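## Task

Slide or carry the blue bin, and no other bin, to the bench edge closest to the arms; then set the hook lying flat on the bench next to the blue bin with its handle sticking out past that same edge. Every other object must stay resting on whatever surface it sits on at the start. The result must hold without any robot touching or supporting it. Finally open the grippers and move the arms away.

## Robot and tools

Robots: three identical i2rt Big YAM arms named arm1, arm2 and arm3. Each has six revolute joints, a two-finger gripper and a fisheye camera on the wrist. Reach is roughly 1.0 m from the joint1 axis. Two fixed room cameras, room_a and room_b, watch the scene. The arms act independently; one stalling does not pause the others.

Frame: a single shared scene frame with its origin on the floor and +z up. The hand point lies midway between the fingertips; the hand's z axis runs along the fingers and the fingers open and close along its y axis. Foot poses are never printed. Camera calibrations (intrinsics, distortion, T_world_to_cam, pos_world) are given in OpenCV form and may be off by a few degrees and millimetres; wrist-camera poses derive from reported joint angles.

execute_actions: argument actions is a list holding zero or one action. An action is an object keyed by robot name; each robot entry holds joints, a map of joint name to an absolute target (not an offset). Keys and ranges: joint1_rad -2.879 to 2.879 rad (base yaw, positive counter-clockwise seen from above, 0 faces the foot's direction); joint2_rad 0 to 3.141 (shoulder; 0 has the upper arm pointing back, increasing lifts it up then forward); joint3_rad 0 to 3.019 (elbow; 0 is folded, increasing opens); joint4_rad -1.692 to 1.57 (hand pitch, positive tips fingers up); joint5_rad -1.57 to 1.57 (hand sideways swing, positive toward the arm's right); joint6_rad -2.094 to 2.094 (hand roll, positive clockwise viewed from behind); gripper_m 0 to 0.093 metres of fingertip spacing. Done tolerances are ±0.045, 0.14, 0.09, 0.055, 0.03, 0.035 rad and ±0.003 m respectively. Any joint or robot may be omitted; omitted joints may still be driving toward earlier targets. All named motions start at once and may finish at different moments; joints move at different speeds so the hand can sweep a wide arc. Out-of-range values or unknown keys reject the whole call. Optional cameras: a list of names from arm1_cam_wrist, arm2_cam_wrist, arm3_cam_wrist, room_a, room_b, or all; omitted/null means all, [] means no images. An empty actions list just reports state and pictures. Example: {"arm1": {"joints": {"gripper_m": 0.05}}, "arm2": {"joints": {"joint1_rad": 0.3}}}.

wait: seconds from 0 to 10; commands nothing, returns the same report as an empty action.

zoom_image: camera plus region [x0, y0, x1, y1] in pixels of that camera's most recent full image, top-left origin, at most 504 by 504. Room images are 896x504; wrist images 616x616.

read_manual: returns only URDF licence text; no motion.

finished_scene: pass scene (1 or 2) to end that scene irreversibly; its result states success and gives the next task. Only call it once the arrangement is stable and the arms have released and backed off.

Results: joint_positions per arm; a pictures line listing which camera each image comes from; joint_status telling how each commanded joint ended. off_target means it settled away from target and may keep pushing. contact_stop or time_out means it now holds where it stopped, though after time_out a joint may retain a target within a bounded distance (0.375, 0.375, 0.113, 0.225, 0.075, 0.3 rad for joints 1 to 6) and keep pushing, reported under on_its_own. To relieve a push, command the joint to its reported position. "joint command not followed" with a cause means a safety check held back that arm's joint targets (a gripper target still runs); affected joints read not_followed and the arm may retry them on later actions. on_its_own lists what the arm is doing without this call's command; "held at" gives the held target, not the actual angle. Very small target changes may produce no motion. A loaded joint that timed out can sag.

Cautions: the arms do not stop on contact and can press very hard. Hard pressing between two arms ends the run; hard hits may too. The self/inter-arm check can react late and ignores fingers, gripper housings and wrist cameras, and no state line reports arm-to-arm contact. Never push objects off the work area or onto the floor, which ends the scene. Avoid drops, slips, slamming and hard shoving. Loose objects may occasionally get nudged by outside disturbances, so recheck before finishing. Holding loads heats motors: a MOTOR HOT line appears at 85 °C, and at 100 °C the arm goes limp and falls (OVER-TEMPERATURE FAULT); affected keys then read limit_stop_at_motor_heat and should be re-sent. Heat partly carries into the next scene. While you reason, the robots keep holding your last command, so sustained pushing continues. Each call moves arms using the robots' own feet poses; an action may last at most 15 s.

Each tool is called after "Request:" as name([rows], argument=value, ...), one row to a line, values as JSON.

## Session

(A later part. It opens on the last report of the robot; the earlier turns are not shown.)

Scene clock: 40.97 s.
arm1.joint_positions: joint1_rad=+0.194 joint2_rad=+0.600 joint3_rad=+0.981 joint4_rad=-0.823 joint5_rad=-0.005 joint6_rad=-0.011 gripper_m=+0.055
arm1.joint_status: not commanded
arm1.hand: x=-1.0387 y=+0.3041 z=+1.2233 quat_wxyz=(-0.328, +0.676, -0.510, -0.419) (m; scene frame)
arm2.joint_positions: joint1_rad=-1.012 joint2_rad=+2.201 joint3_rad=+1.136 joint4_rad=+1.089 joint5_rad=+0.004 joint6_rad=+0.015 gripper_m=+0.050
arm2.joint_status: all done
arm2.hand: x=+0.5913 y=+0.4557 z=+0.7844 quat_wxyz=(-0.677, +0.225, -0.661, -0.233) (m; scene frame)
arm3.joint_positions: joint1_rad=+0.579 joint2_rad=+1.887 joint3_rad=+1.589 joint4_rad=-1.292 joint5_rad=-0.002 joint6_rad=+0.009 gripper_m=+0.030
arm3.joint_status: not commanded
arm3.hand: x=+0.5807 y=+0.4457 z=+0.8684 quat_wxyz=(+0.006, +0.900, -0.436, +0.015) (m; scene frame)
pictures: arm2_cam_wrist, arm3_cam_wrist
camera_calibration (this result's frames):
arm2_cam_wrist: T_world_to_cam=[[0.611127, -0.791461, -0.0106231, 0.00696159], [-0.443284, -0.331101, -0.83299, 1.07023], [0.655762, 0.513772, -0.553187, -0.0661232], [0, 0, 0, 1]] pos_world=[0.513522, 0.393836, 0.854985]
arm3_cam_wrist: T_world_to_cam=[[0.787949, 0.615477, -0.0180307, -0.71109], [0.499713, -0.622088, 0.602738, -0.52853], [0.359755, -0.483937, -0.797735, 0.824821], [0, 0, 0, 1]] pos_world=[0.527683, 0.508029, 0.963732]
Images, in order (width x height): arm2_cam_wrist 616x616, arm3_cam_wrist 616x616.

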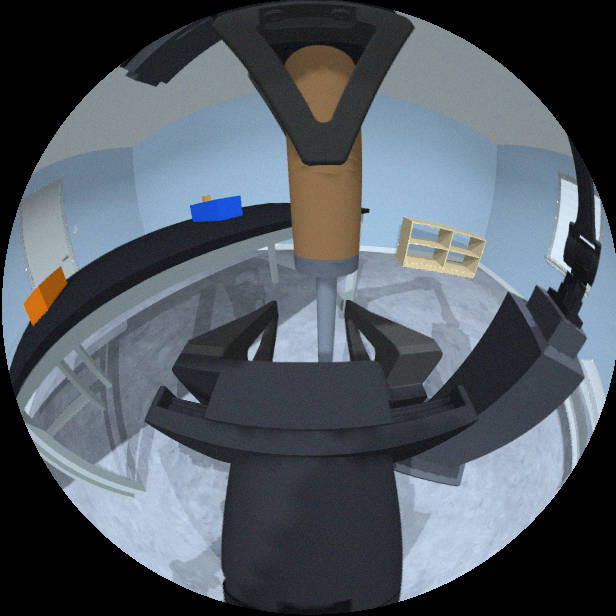

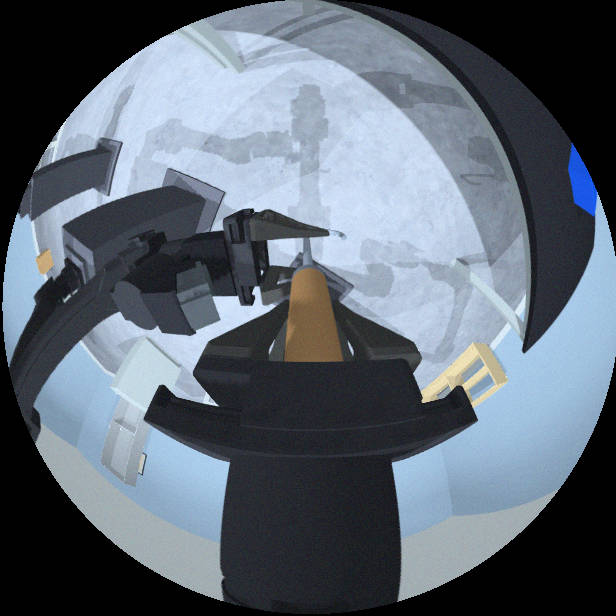

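Retreat arm2.

Request:
execute_actions([
  {"arm2":{"joints":{"joint2_rad":2.09,"joint3_rad":0.75,"joint4_rad":1.33}}},
], cameras=["arm3_cam_wrist"])

Request:
execute_actions([
  {"arm2":{"joints":{"joint1_rad":0.1}},"arm3":{"joints":{"joint6_rad":1.58,"joint2_rad":1.80}}},
], cameras=["arm3_cam_wrist","room_a"])

Scene clock: 42.23 s.
arm1.joint_positions: joint1_rad=+0.194 joint2_rad=+0.600 joint3_rad=+0.981 joint4_rad=-0.823 joint5_rad=-0.005 joint6_rad=-0.011 gripper_m=+0.055
arm1.joint_status: not commanded
arm1.hand: x=-1.0387 y=+0.3041 z=+1.2233 quat_wxyz=(-0.328, +0.676, -0.510, -0.419) (m; scene frame)
arm2.joint_positions: joint1_rad=-1.012 joint2_rad=+2.084 joint3_rad=+0.746 joint4_rad=+1.307 joint5_rad=+0.004 joint6_rad=+0.015 gripper_m=+0.050
arm2.joint_status: all done
arm2.hand: x=+0.4890 y=+0.3755 z=+0.7636 quat_wxyz=(-0.659, +0.231, -0.679, -0.226) (m; scene frame)
arm3.joint_positions: joint1_rad=+0.579 joint2_rad=+1.887 joint3_rad=+1.589 joint4_rad=-1.292 joint5_rad=-0.002 joint6_rad=+0.009 gripper_m=+0.030
arm3.joint_status: not commanded
arm3.hand: x=+0.5807 y=+0.4457 z=+0.8684 quat_wxyz=(+0.006, +0.900, -0.436, +0.015) (m; scene frame)
pictures: arm3_cam_wrist
camera_calibration (this result's frames):
arm3_cam_wrist: T_world_to_cam=[[0.787949, 0.615477, -0.0180307, -0.71109], [0.499713, -0.622088, 0.602738, -0.52853], [0.359755, -0.483937, -0.797735, 0.824821], [0, 0, 0, 1]] pos_world=[0.527683, 0.508029, 0.963732]
Images, in order (width x height): arm3_cam_wrist 616x616.

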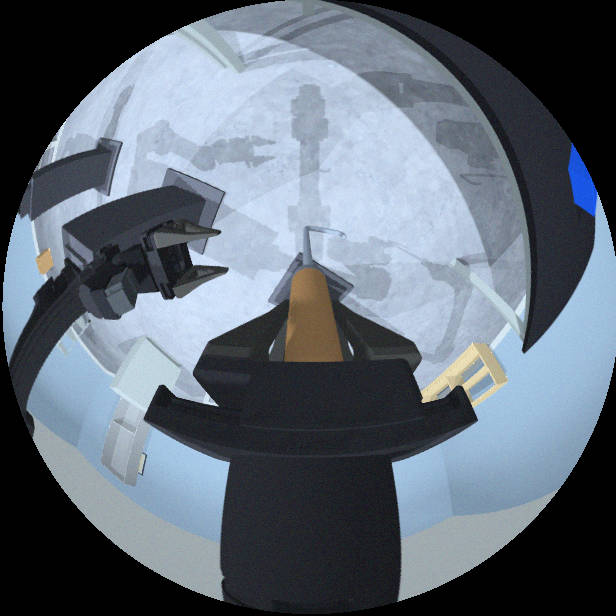

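Scene clock: 44.40 s.
arm1.joint_positions: joint1_rad=+0.194 joint2_rad=+0.600 joint3_rad=+0.981 joint4_rad=-0.823 joint5_rad=-0.005 joint6_rad=-0.011 gripper_m=+0.055
arm1.joint_status: not commanded
arm1.hand: x=-1.0387 y=+0.3041 z=+1.2233 quat_wxyz=(-0.328, +0.676, -0.510, -0.419) (m; scene frame)
arm2.joint_positions: joint1_rad=+0.103 joint2_rad=+2.084 joint3_rad=+0.746 joint4_rad=+1.307 joint5_rad=+0.001 joint6_rad=+0.015 gripper_m=+0.050
arm2.joint_status: all done
arm2.hand: x=-0.1082 y=+0.5948 z=+0.7566 quat_wxyz=(-0.434, +0.558, -0.458, -0.539) (m; scene frame)
arm3.joint_positions: joint1_rad=+0.579 joint2_rad=+1.834 joint3_rad=+1.587 joint4_rad=-1.292 joint5_rad=-0.002 joint6_rad=+1.568 gripper_m=+0.030
arm3.joint_status: all done
arm3.hand: x=+0.5806 y=+0.4456 z=+0.8965 quat_wxyz=(+0.002, +0.334, -0.942, -0.009) (m; scene frame)
pictures: arm3_cam_wrist, room_a
camera_calibration (this result's frames):
arm3_cam_wrist: T_world_to_cam=[[0.624933, -0.779637, -0.040315, 0.0257923], [-0.624082, -0.529936, 0.574186, 0.0915605], [-0.469021, -0.333668, -0.817732, 1.27937], [0, 0, 0, 1]] pos_world=[0.641075, 0.495514, 0.994649]
Images, in order (width x height): arm3_cam_wrist 616x616, room_a 896x504.

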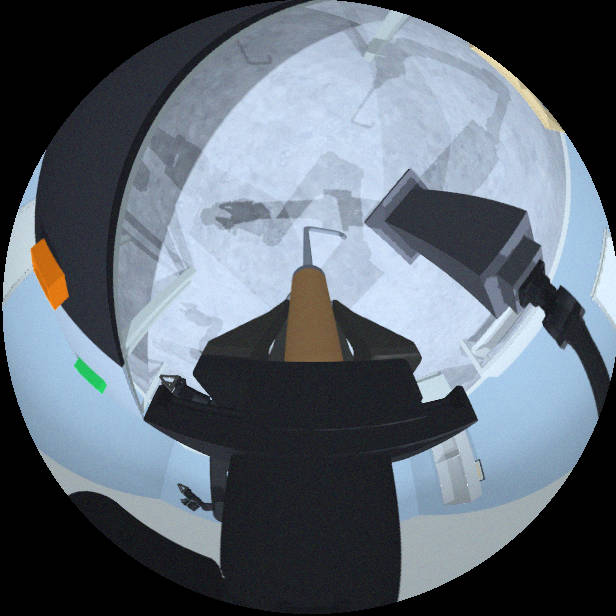

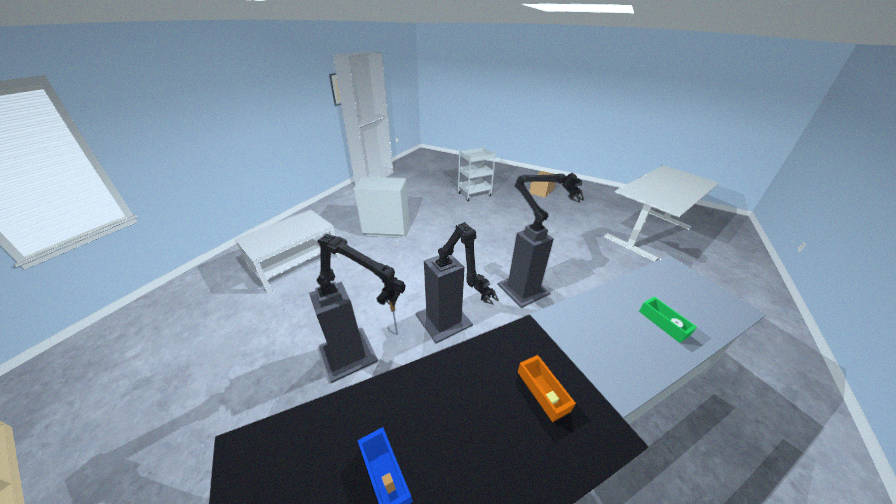

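Request:
execute_actions([
  {"arm2":{"joints":{"joint2_rad":0.6,"joint4_rad":-0.5}},"arm3":{"joints":{"joint1_rad":-0.07,"joint2_rad":1.45,"joint3_rad":1.70}}},
], cameras=["arm3_cam_wrist"])

Request:
execute_actions([
  {"arm3":{"joints":{"joint3_rad":1.85,"joint4_rad":0.0}}},
], cameras=["arm3_cam_wrist","room_a"])

Scene clock: 46.50 s.
arm1.joint_positions: joint1_rad=+0.194 joint2_rad=+0.600 joint3_rad=+0.981 joint4_rad=-0.823 joint5_rad=-0.005 joint6_rad=-0.011 gripper_m=+0.055
arm1.joint_status: not commanded
arm1.hand: x=-1.0387 y=+0.3041 z=+1.2233 quat_wxyz=(-0.328, +0.676, -0.510, -0.419) (m; scene frame)
arm2.joint_positions: joint1_rad=+0.103 joint2_rad=+0.595 joint3_rad=+0.746 joint4_rad=-0.485 joint5_rad=+0.001 joint6_rad=+0.015 gripper_m=+0.050
arm2.joint_status: all done
arm2.hand: x=-0.0606 y=+0.3584 z=+1.0875 quat_wxyz=(-0.361, +0.632, -0.519, -0.447) (m; scene frame)
arm3.joint_positions: joint1_rad=-0.077 joint2_rad=+1.467 joint3_rad=+1.666 joint4_rad=-1.304 joint5_rad=-0.001 joint6_rad=+1.568 gripper_m=+0.030
arm3.joint_status: all done
arm3.hand: x=+0.9203 y=+0.5425 z=+1.1300 quat_wxyz=(-0.003, +0.013, -0.974, -0.227) (m; scene frame)
pictures: arm3_cam_wrist
camera_calibration (this result's frames):
arm3_cam_wrist: T_world_to_cam=[[0.0214621, -0.887502, -0.460304, 0.986981], [-0.816188, -0.28145, 0.504602, 0.341492], [-0.577387, 0.364865, -0.730409, 1.28409], [0, 0, 0, 1]] pos_world=[0.998956, 0.503541, 1.21991]
Images, in order (width x height): arm3_cam_wrist 616x616.

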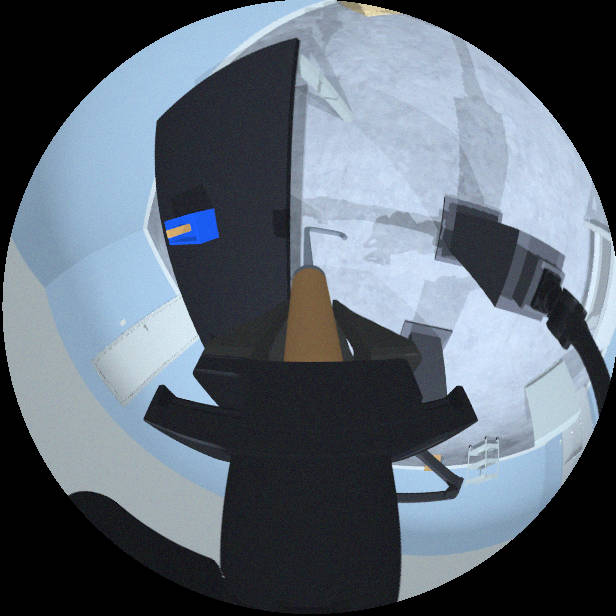

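Scene clock: 49.77 s.
arm1.joint_positions: joint1_rad=+0.194 joint2_rad=+0.600 joint3_rad=+0.981 joint4_rad=-0.823 joint5_rad=-0.005 joint6_rad=-0.011 gripper_m=+0.055
arm1.joint_status: not commanded
arm1.hand: x=-1.0387 y=+0.3041 z=+1.2233 quat_wxyz=(-0.328, +0.676, -0.510, -0.419) (m; scene frame)
arm2.joint_positions: joint1_rad=+0.103 joint2_rad=+0.595 joint3_rad=+0.746 joint4_rad=-0.485 joint5_rad=+0.001 joint6_rad=+0.015 gripper_m=+0.050
arm2.joint_status: not commanded
arm2.hand: x=-0.0606 y=+0.3584 z=+1.0875 quat_wxyz=(-0.361, +0.632, -0.519, -0.447) (m; scene frame)
arm3.joint_positions: joint1_rad=-0.077 joint2_rad=+1.475 joint3_rad=+1.772 joint4_rad=-0.059 joint5_rad=-0.001 joint6_rad=+1.569 gripper_m=+0.030
arm3.joint_status: joint4_rad time_out (moved +1.245 of +1.304); the others done
arm3.on_its_own: joint4_rad reads -0.059 and still pushes toward +0.000 since a time_out
arm3.hand: x=+0.9140 y=+0.6677 z=+1.4428 quat_wxyz=(+0.004, +0.012, -0.621, -0.783) (m; scene frame)
pictures: arm3_cam_wrist, room_a
camera_calibration (this result's frames):
arm3_cam_wrist: T_world_to_cam=[[0.00199783, 0.248564, -0.968613, 1.23479], [-0.802185, -0.577936, -0.149964, 1.34328], [-0.597072, 0.777307, 0.19824, -0.134001], [0, 0, 0, 1]] pos_world=[0.995081, 0.573563, 1.42404]
Images, in order (width x height): arm3_cam_wrist 616x616, room_a 896x504.

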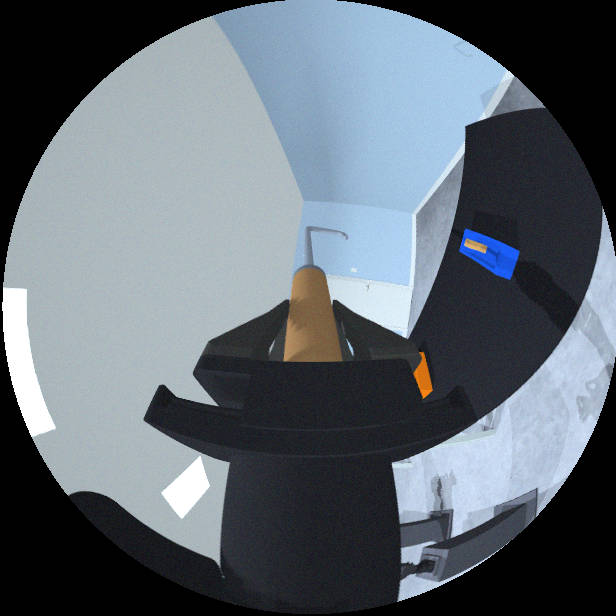

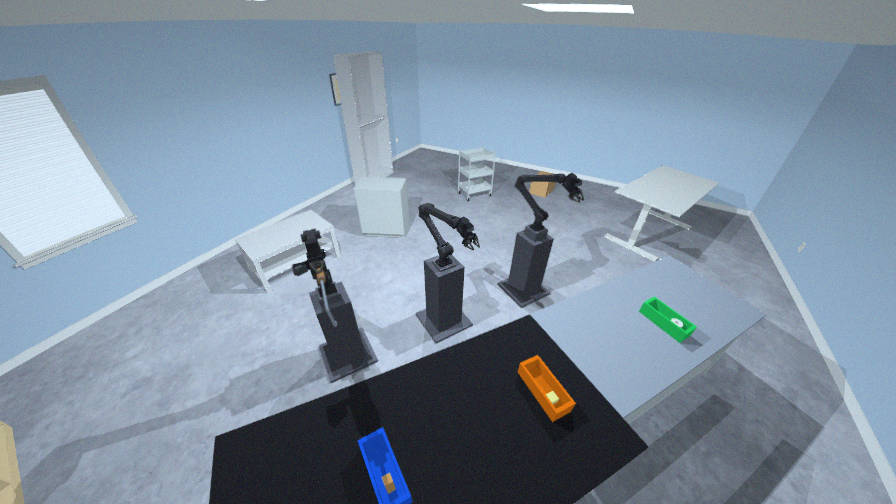

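Request:
execute_actions([
  {"arm3":{"joints":{"joint2_rad":2.12,"joint3_rad":1.88,"joint4_rad":0.44}}},
], cameras=["arm3_cam_wrist","room_a","room_b"])

Request:
zoom_image(camera="room_a", region=[300,350,450,504])

Scene clock: 52.10 s.
arm1.joint_positions: joint1_rad=+0.194 joint2_rad=+0.600 joint3_rad=+0.981 joint4_rad=-0.823 joint5_rad=-0.005 joint6_rad=-0.011 gripper_m=+0.055
arm1.joint_status: not commanded
arm1.hand: x=-1.0387 y=+0.3041 z=+1.2233 quat_wxyz=(-0.328, +0.676, -0.510, -0.419) (m; scene frame)
arm2.joint_positions: joint1_rad=+0.103 joint2_rad=+0.595 joint3_rad=+0.746 joint4_rad=-0.485 joint5_rad=+0.001 joint6_rad=+0.015 gripper_m=+0.050
arm2.joint_status: not commanded
arm2.hand: x=-0.0606 y=+0.3584 z=+1.0875 quat_wxyz=(-0.361, +0.632, -0.519, -0.447) (m; scene frame)
arm3.joint_positions: joint1_rad=-0.077 joint2_rad=+2.165 joint3_rad=+1.808 joint4_rad=+0.387 joint5_rad=-0.001 joint6_rad=+1.571 gripper_m=+0.030
arm3.joint_status: all done
arm3.hand: x=+0.9135 y=+0.9007 z=+1.0377 quat_wxyz=(+0.004, +0.012, -0.699, -0.715) (m; scene frame)
pictures: arm3_cam_wrist, room_a, room_b
camera_calibration (this result's frames):
arm3_cam_wrist: T_world_to_cam=[[0.00492341, 0.0440534, -0.999017, 0.997648], [-0.803202, -0.594941, -0.0301934, 1.30876], [-0.595687, 0.802561, 0.0324547, -0.0870373], [0, 0, 0, 1]] pos_world=[0.994436, 0.804536, 1.03901]
Images, in order (width x height): arm3_cam_wrist 616x616, room_a 896x504, room_b 896x504.

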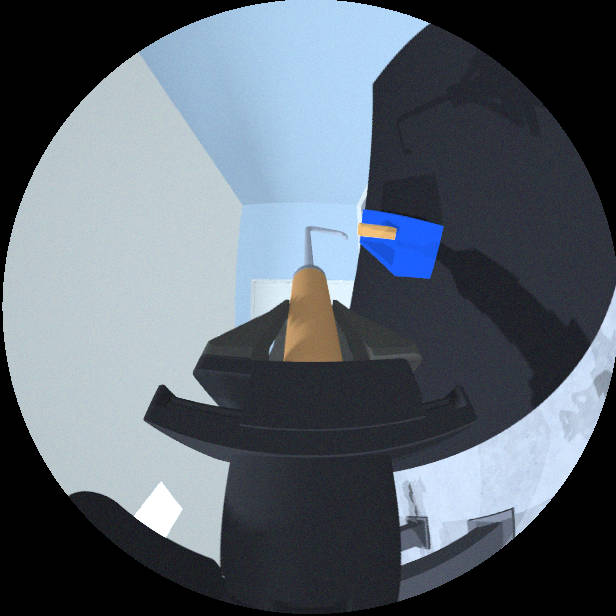

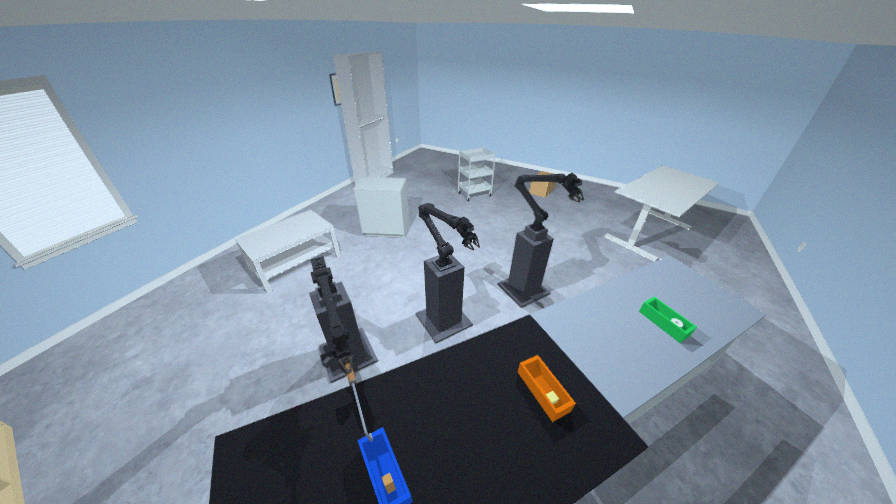

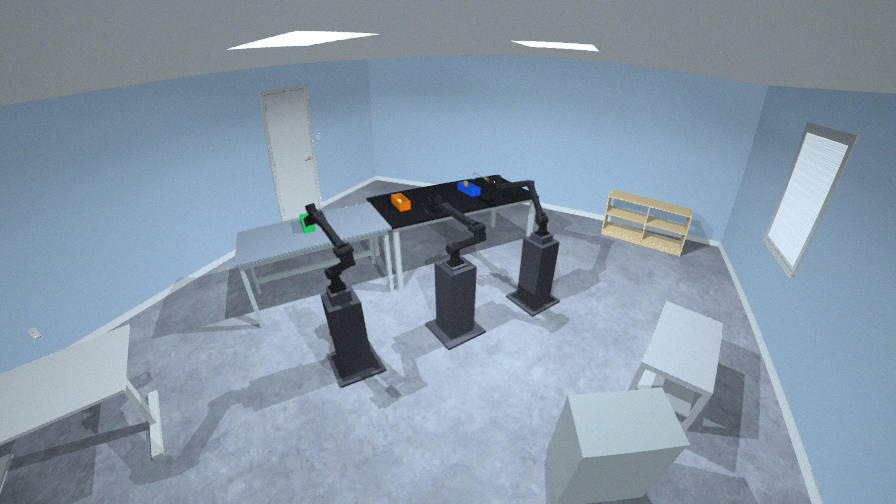

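Region (300, 350, 450, 504) of room_a's 896x504 image, scaled by 3.273, with more detail than that image has; it fills the left 491 columns of this view, and the rest is white.

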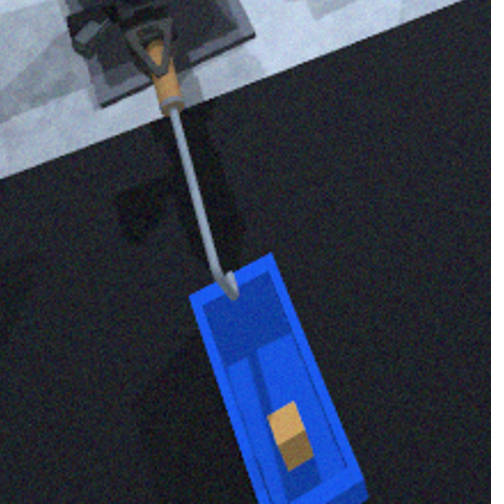

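Request:
execute_actions([
  {"arm3":{"joints":{"joint2_rad":2.30,"joint3_rad":1.83,"joint4_rad":0.64}}},
], cameras=["arm3_cam_wrist","room_a"])

Request:
zoom_image(camera="room_a", region=[300,350,450,504])

Scene clock: 54.40 s.
arm1.joint_positions: joint1_rad=+0.194 joint2_rad=+0.600 joint3_rad=+0.981 joint4_rad=-0.823 joint5_rad=-0.005 joint6_rad=-0.011 gripper_m=+0.055
arm1.joint_status: not commanded
arm1.hand: x=-1.0387 y=+0.3041 z=+1.2233 quat_wxyz=(-0.328, +0.676, -0.510, -0.419) (m; scene frame)
arm2.joint_positions: joint1_rad=+0.103 joint2_rad=+0.595 joint3_rad=+0.746 joint4_rad=-0.485 joint5_rad=+0.001 joint6_rad=+0.015 gripper_m=+0.050
arm2.joint_status: not commanded
arm2.hand: x=-0.0606 y=+0.3584 z=+1.0875 quat_wxyz=(-0.361, +0.632, -0.519, -0.447) (m; scene frame)
arm3.joint_positions: joint1_rad=-0.077 joint2_rad=+2.360 joint3_rad=+1.790 joint4_rad=+0.582 joint5_rad=-0.001 joint6_rad=+1.571 gripper_m=+0.030
arm3.joint_status: joint4_rad time_out (moved +0.194 of +0.253); the others done
arm3.on_its_own: joint4_rad reads +0.582 and still pushes toward +0.640 since a time_out
arm3.hand: x=+0.9148 y=+0.9118 z=+0.9030 quat_wxyz=(+0.004, +0.012, -0.706, -0.708) (m; scene frame)
pictures: arm3_cam_wrist, room_a
camera_calibration (this result's frames):
arm3_cam_wrist: T_world_to_cam=[[0.00534035, 0.0253775, -0.999664, 0.879818], [-0.803319, -0.595233, -0.0194021, 1.303], [-0.595525, 0.803153, 0.0172075, -0.0777624], [0, 0, 0, 1]] pos_world=[0.995715, 0.815714, 0.906141]
Images, in order (width x height): arm3_cam_wrist 616x616, room_a 896x504.

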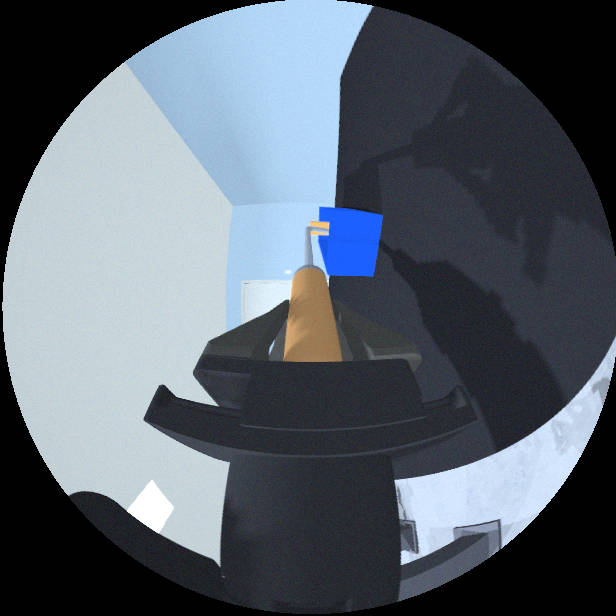

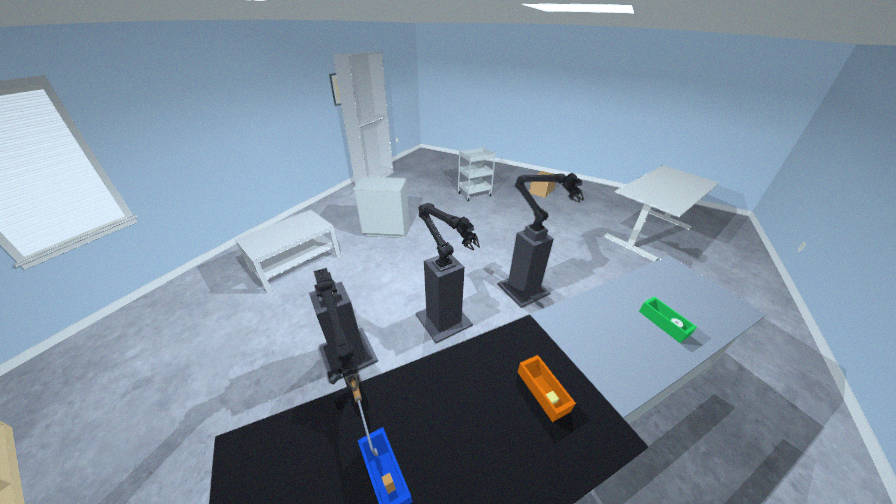

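Region (300, 350, 450, 504) of room_a's 896x504 image, scaled by 3.273, with more detail than that image has; it fills the left 491 columns of this view, and the rest is white.

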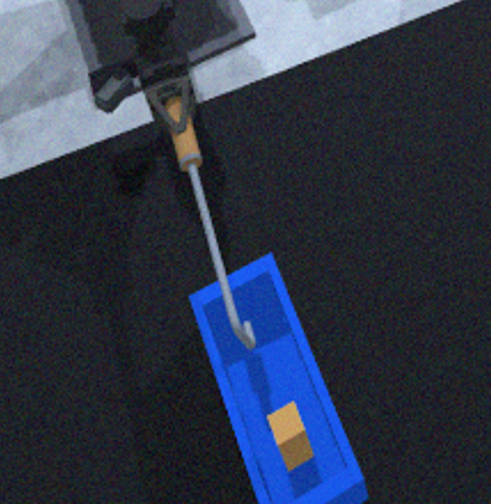

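Request:
execute_actions([
  {"arm3":{"joints":{"joint2_rad":2.245,"joint3_rad":1.665,"joint4_rad":0.72}}},
], cameras=["arm3_cam_wrist"])

Request:
execute_actions([
  {"arm3":{"joints":{"joint2_rad":2.13,"joint3_rad":1.41,"joint4_rad":0.84}}},
], cameras=["arm3_cam_wrist","room_a"])

Request:
zoom_image(camera="room_a", region=[270,320,450,504])

Scene clock: 56.57 s.
arm1.joint_positions: joint1_rad=+0.194 joint2_rad=+0.600 joint3_rad=+0.981 joint4_rad=-0.823 joint5_rad=-0.005 joint6_rad=-0.011 gripper_m=+0.055
arm1.joint_status: not commanded
arm1.hand: x=-1.0387 y=+0.3041 z=+1.2233 quat_wxyz=(-0.328, +0.676, -0.510, -0.419) (m; scene frame)
arm2.joint_positions: joint1_rad=+0.103 joint2_rad=+0.595 joint3_rad=+0.746 joint4_rad=-0.485 joint5_rad=+0.001 joint6_rad=+0.015 gripper_m=+0.050
arm2.joint_status: not commanded
arm2.hand: x=-0.0606 y=+0.3584 z=+1.0875 quat_wxyz=(-0.361, +0.632, -0.519, -0.447) (m; scene frame)
arm3.joint_positions: joint1_rad=-0.077 joint2_rad=+2.302 joint3_rad=+1.642 joint4_rad=+0.661 joint5_rad=-0.001 joint6_rad=+1.571 gripper_m=+0.030
arm3.joint_status: joint4_rad time_out (moved +0.079 of +0.138); the others done
arm3.on_its_own: joint4_rad reads +0.661 and still pushes toward +0.720 since a time_out
arm3.hand: x=+0.9157 y=+0.8788 z=+0.8904 quat_wxyz=(+0.004, +0.012, -0.710, -0.705) (m; scene frame)
pictures: arm3_cam_wrist
camera_calibration (this result's frames):
arm3_cam_wrist: T_world_to_cam=[[0.00558532, 0.0143198, -0.999882, 0.877675], [-0.803391, -0.59531, -0.0130135, 1.27824], [-0.595426, 0.803368, 0.00817943, -0.0427462], [0, 0, 0, 1]] pos_world=[0.996571, 0.782722, 0.894555]
Images, in order (width x height): arm3_cam_wrist 616x616.

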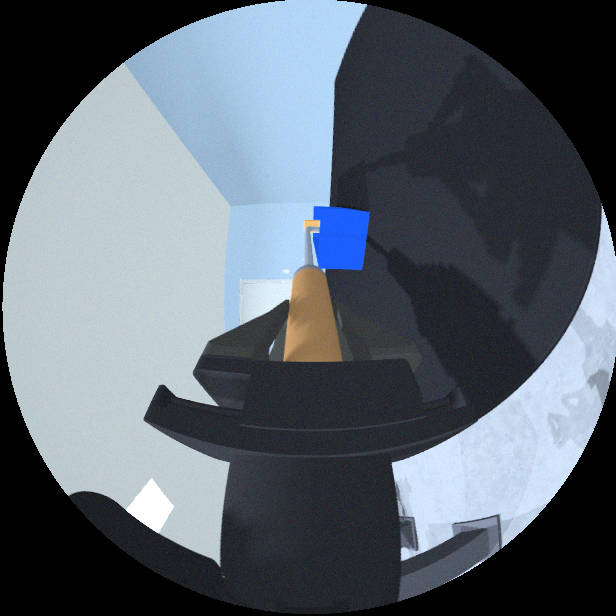

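not run: a stop came earlier in this reply.

This scene's latest camera images include none from room_a. They are from: arm3_cam_wrist. Call execute_actions without "cameras", or with room_a in "cameras", to get its image.

Request:
execute_actions([
  {"arm3":{"joints":{"joint2_rad":2.115,"joint3_rad":1.41,"joint4_rad":0.835}}},
], cameras=["arm3_cam_wrist","room_a"])

Request:
zoom_image(camera="room_a", region=[270,320,450,504])

Scene clock: 58.83 s.
arm1.joint_positions: joint1_rad=+0.194 joint2_rad=+0.600 joint3_rad=+0.981 joint4_rad=-0.823 joint5_rad=-0.005 joint6_rad=-0.011 gripper_m=+0.055
arm1.joint_status: not commanded
arm1.hand: x=-1.0387 y=+0.3041 z=+1.2233 quat_wxyz=(-0.328, +0.676, -0.510, -0.419) (m; scene frame)
arm2.joint_positions: joint1_rad=+0.103 joint2_rad=+0.595 joint3_rad=+0.746 joint4_rad=-0.485 joint5_rad=+0.001 joint6_rad=+0.015 gripper_m=+0.050
arm2.joint_status: not commanded
arm2.hand: x=-0.0606 y=+0.3584 z=+1.0875 quat_wxyz=(-0.361, +0.632, -0.519, -0.447) (m; scene frame)
arm3.joint_positions: joint1_rad=-0.077 joint2_rad=+2.162 joint3_rad=+1.391 joint4_rad=+0.780 joint5_rad=-0.001 joint6_rad=+1.571 gripper_m=+0.030
arm3.joint_status: joint4_rad time_out (moved +0.119 of +0.174); the others done
arm3.on_its_own: joint4_rad reads +0.780 and still pushes toward +0.835 since a time_out
arm3.hand: x=+0.9170 y=+0.8151 z=+0.9014 quat_wxyz=(+0.004, +0.012, -0.707, -0.708) (m; scene frame)
pictures: arm3_cam_wrist, room_a
camera_calibration (this result's frames):
arm3_cam_wrist: T_world_to_cam=[[0.0053996, 0.0227087, -0.999728, 0.882809], [-0.803336, -0.595258, -0.0178601, 1.24576], [-0.595501, 0.803214, 0.0150285, 0.0031085], [0, 0, 0, 1]] pos_world=[0.997851, 0.719006, 0.904772]
Images, in order (width x height): arm3_cam_wrist 616x616, room_a 896x504.

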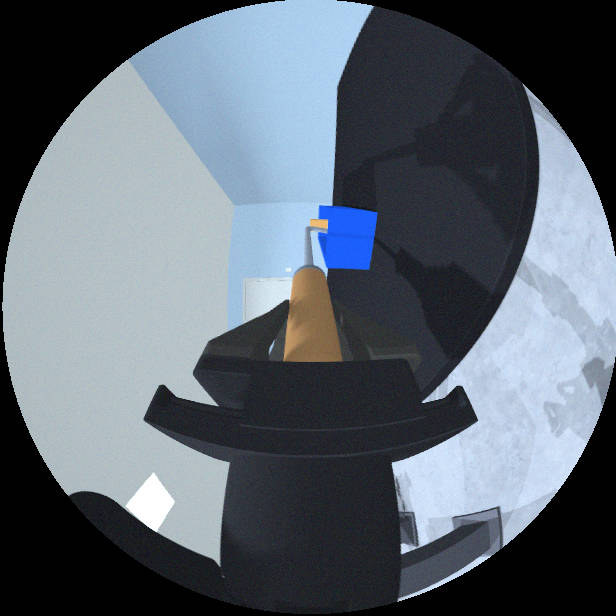

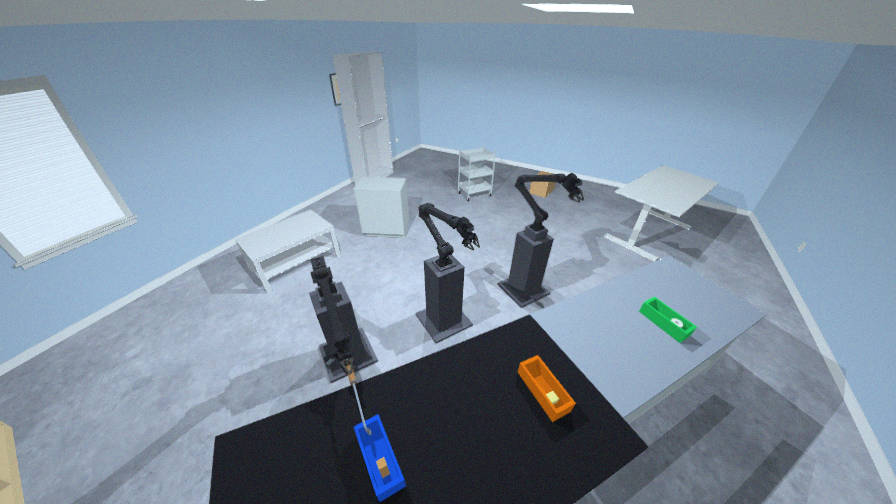

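Region (270, 320, 450, 504) of room_a's 896x504 image, scaled by 2.739, with more detail than that image has; it fills the left 493 columns of this view, and the rest is white.

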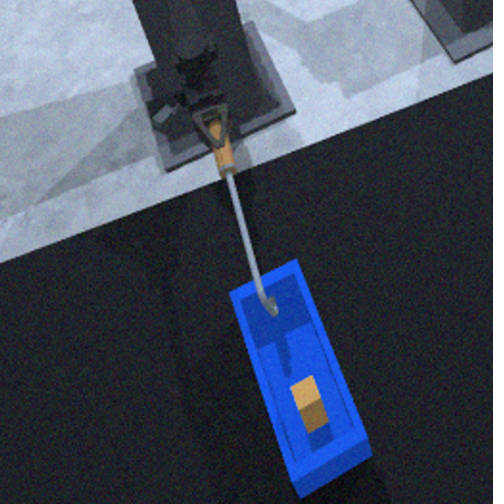

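Request:
execute_actions([
  {"arm3":{"joints":{"joint2_rad":2.02,"joint3_rad":1.155,"joint4_rad":0.97}}},
], cameras=["arm3_cam_wrist","room_a"])

Scene clock: 61.10 s.
arm1.joint_positions: joint1_rad=+0.194 joint2_rad=+0.600 joint3_rad=+0.981 joint4_rad=-0.823 joint5_rad=-0.005 joint6_rad=-0.011 gripper_m=+0.055
arm1.joint_status: not commanded
arm1.hand: x=-1.0387 y=+0.3041 z=+1.2233 quat_wxyz=(-0.328, +0.676, -0.510, -0.419) (m; scene frame)
arm2.joint_positions: joint1_rad=+0.103 joint2_rad=+0.595 joint3_rad=+0.746 joint4_rad=-0.485 joint5_rad=+0.001 joint6_rad=+0.015 gripper_m=+0.050
arm2.joint_status: not commanded
arm2.hand: x=-0.0606 y=+0.3584 z=+1.0875 quat_wxyz=(-0.361, +0.632, -0.519, -0.447) (m; scene frame)
arm3.joint_positions: joint1_rad=-0.077 joint2_rad=+2.065 joint3_rad=+1.132 joint4_rad=+0.914 joint5_rad=-0.001 joint6_rad=+1.571 gripper_m=+0.030
arm3.joint_status: joint4_rad time_out (moved +0.135 of +0.190); the others done
arm3.on_its_own: joint4_rad reads +0.914 and still pushes toward +0.970 since a time_out
arm3.hand: x=+0.9189 y=+0.7405 z=+0.8792 quat_wxyz=(+0.004, +0.012, -0.716, -0.698) (m; scene frame)
pictures: arm3_cam_wrist, room_a
camera_calibration (this result's frames):
arm3_cam_wrist: T_world_to_cam=[[0.00599613, -0.00436716, -0.999972, 0.882041], [-0.803515, -0.59528, -0.00221835, 1.18889], [-0.595254, 0.803506, -0.00707845, 0.0835046], [0, 0, 0, 1]] pos_world=[0.999709, 0.644479, 0.885245]
Images, in order (width x height): arm3_cam_wrist 616x616, room_a 896x504.

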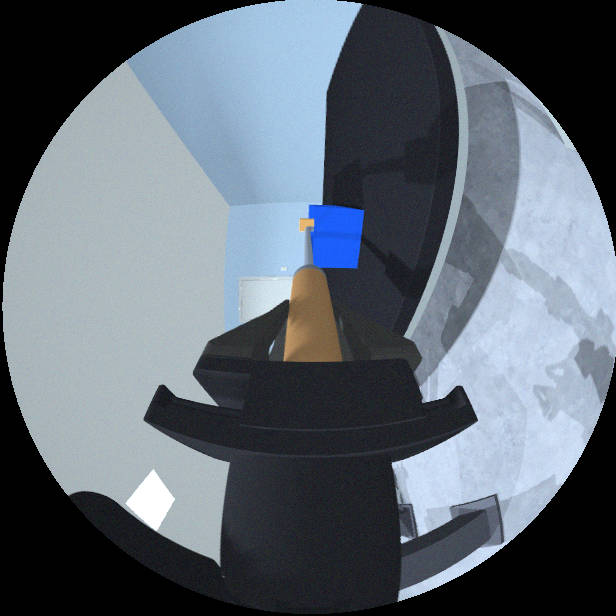

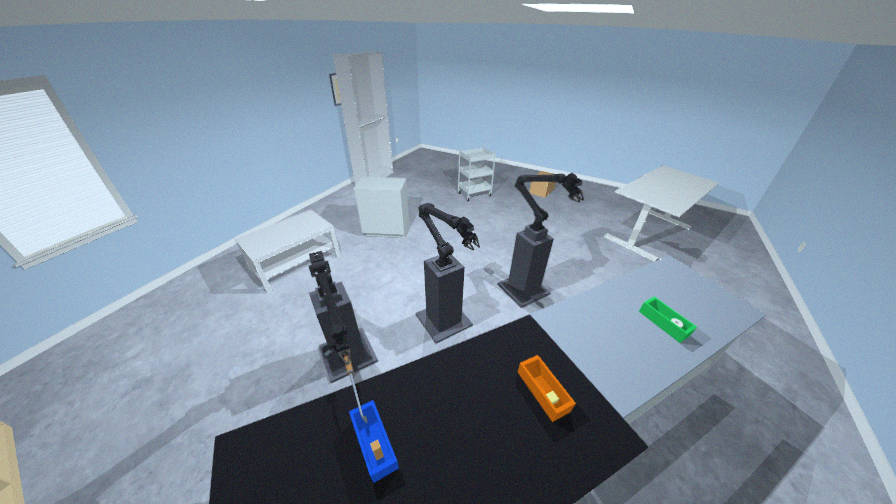

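Request:
execute_actions([
  {"arm3":{"joints":{"joint2_rad":1.865,"joint3_rad":0.905,"joint4_rad":1.085}}},
], cameras=["arm3_cam_wrist","room_a"])

Request:
zoom_image(camera="room_a", region=[270,320,450,504])

Scene clock: 62.23 s.
arm1.joint_positions: joint1_rad=+0.194 joint2_rad=+0.600 joint3_rad=+0.981 joint4_rad=-0.823 joint5_rad=-0.005 joint6_rad=-0.011 gripper_m=+0.055
arm1.joint_status: not commanded
arm1.hand: x=-1.0387 y=+0.3041 z=+1.2233 quat_wxyz=(-0.328, +0.676, -0.510, -0.419) (m; scene frame)
arm2.joint_positions: joint1_rad=+0.103 joint2_rad=+0.595 joint3_rad=+0.746 joint4_rad=-0.485 joint5_rad=+0.001 joint6_rad=+0.015 gripper_m=+0.050
arm2.joint_status: not commanded
arm2.hand: x=-0.0606 y=+0.3584 z=+1.0875 quat_wxyz=(-0.361, +0.632, -0.519, -0.447) (m; scene frame)
arm3.joint_positions: joint1_rad=-0.077 joint2_rad=+1.899 joint3_rad=+0.890 joint4_rad=+1.031 joint5_rad=-0.001 joint6_rad=+1.571 gripper_m=+0.030
arm3.joint_status: all done
arm3.hand: x=+0.9202 y=+0.6637 z=+0.9089 quat_wxyz=(+0.004, +0.012, -0.702, -0.712) (m; scene frame)
pictures: arm3_cam_wrist, room_a
camera_calibration (this result's frames):
arm3_cam_wrist: T_world_to_cam=[[0.00509404, 0.0364321, -0.999323, 0.884506], [-0.803249, -0.595085, -0.0257894, 1.1654], [-0.595621, 0.802837, 0.0262327, 0.116682], [0, 0, 0, 1]] pos_world=[1.0011, 0.567612, 0.910902]
Images, in order (width x height): arm3_cam_wrist 616x616, room_a 896x504.

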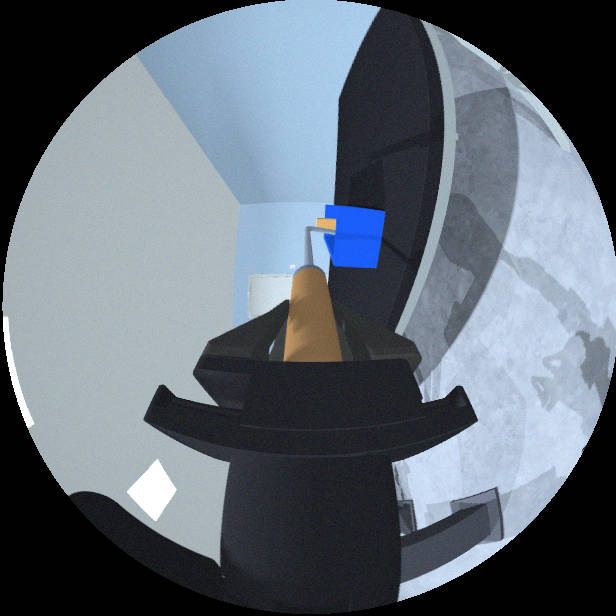

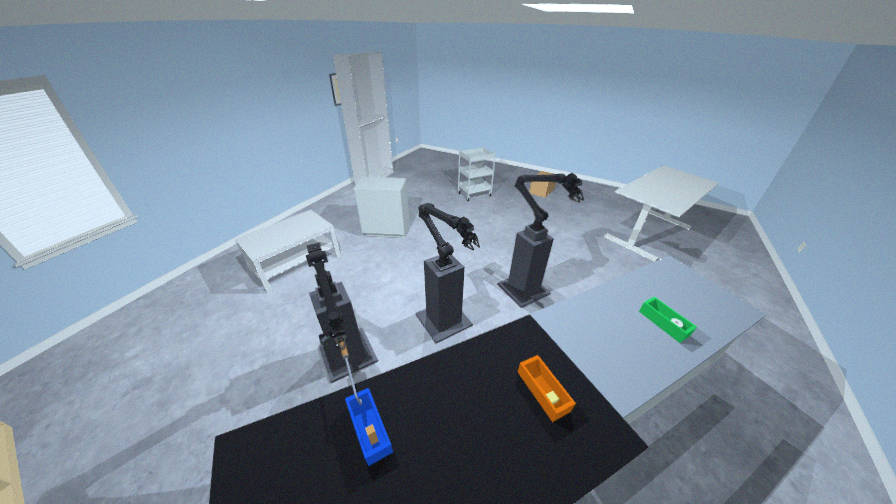

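Region (270, 320, 450, 504) of room_a's 896x504 image, scaled by 2.739, with more detail than that image has; it fills the left 493 columns of this view, and the rest is white.

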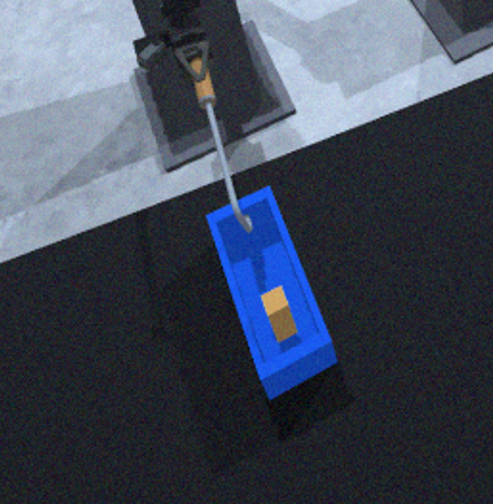

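Request:
execute_actions([
  {"arm3":{"joints":{"joint2_rad":1.77,"joint3_rad":0.687,"joint4_rad":1.185}}},
], cameras=["arm3_cam_wrist","room_a","room_b"])

Request:
zoom_image(camera="room_b", region=[440,150,560,250])

Scene clock: 64.50 s.
arm1.joint_positions: joint1_rad=+0.194 joint2_rad=+0.600 joint3_rad=+0.981 joint4_rad=-0.823 joint5_rad=-0.005 joint6_rad=-0.011 gripper_m=+0.055
arm1.joint_status: not commanded
arm1.hand: x=-1.0387 y=+0.3041 z=+1.2233 quat_wxyz=(-0.328, +0.676, -0.510, -0.419) (m; scene frame)
arm2.joint_positions: joint1_rad=+0.103 joint2_rad=+0.595 joint3_rad=+0.746 joint4_rad=-0.485 joint5_rad=+0.001 joint6_rad=+0.015 gripper_m=+0.050
arm2.joint_status: not commanded
arm2.hand: x=-0.0606 y=+0.3584 z=+1.0875 quat_wxyz=(-0.361, +0.632, -0.519, -0.447) (m; scene frame)
arm3.joint_positions: joint1_rad=-0.077 joint2_rad=+1.807 joint3_rad=+0.667 joint4_rad=+1.128 joint5_rad=-0.001 joint6_rad=+1.571 gripper_m=+0.030
arm3.joint_status: joint4_rad time_out (moved +0.097 of +0.154); the others done
arm3.on_its_own: joint4_rad reads +1.128 and still pushes toward +1.185 since a time_out
arm3.hand: x=+0.9221 y=+0.5878 z=+0.8925 quat_wxyz=(+0.004, +0.012, -0.714, -0.700) (m; scene frame)
pictures: arm3_cam_wrist, room_a, room_b
camera_calibration (this result's frames):
arm3_cam_wrist: T_world_to_cam=[[0.00587079, 0.0013535, -0.999982, 0.891347], [-0.803477, -0.595311, -0.00552289, 1.10354], [-0.595307, 0.803494, -0.00240744, 0.204053], [0, 0, 0, 1]] pos_world=[1.00291, 0.491789, 0.897917]
Images, in order (width x height): arm3_cam_wrist 616x616, room_a 896x504, room_b 896x504.

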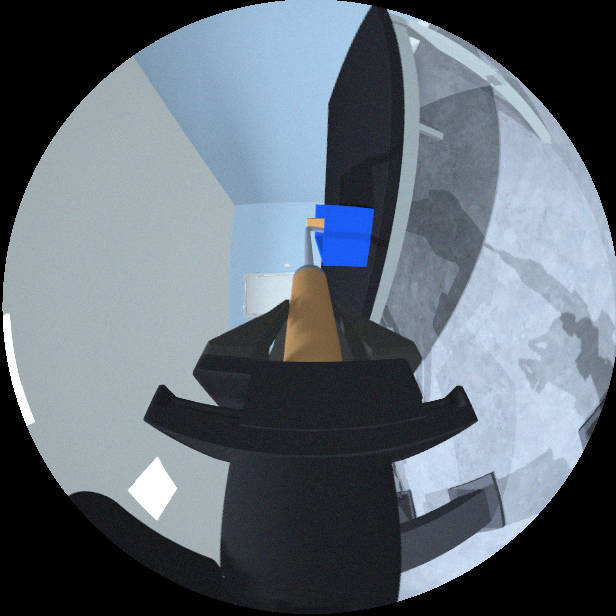

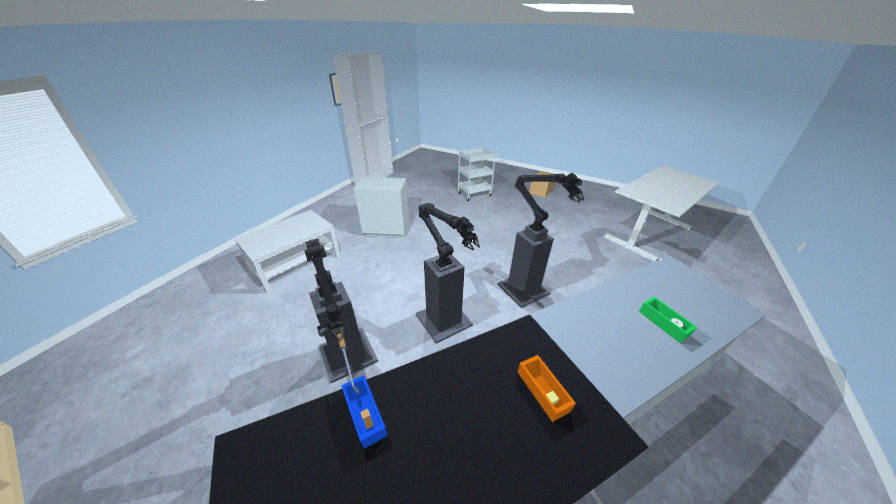

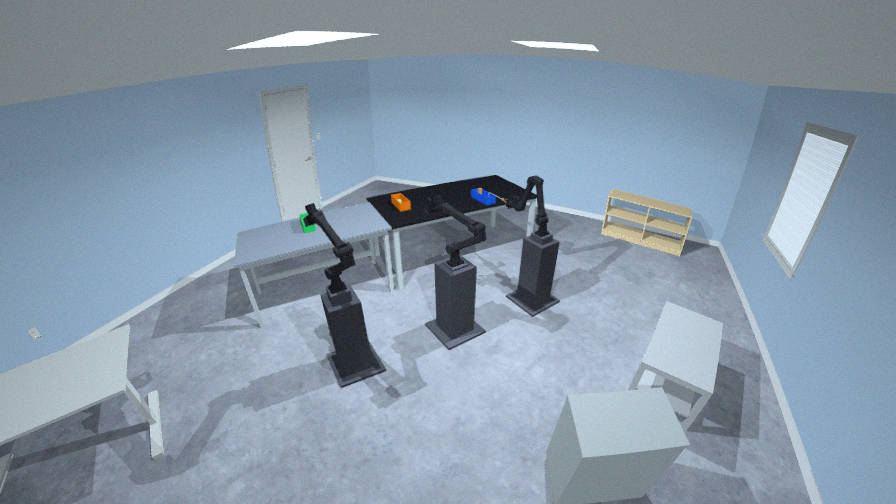

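Region (440, 150, 560, 250) of room_b's 896x504 image, scaled by 4.200, with more detail than that image has.

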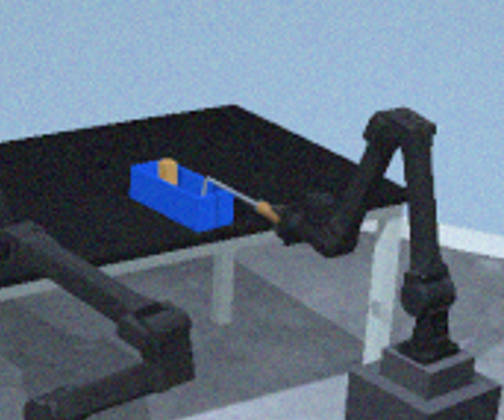

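Request:
zoom_image(camera="arm3_cam_wrist", region=[290,180,430,320])

Region (290, 180, 430, 320) of arm3_cam_wrist's 616x616 image, scaled by 3.600, with more detail than that image has.

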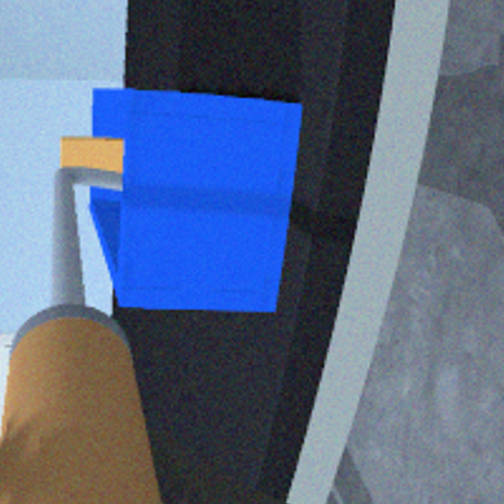

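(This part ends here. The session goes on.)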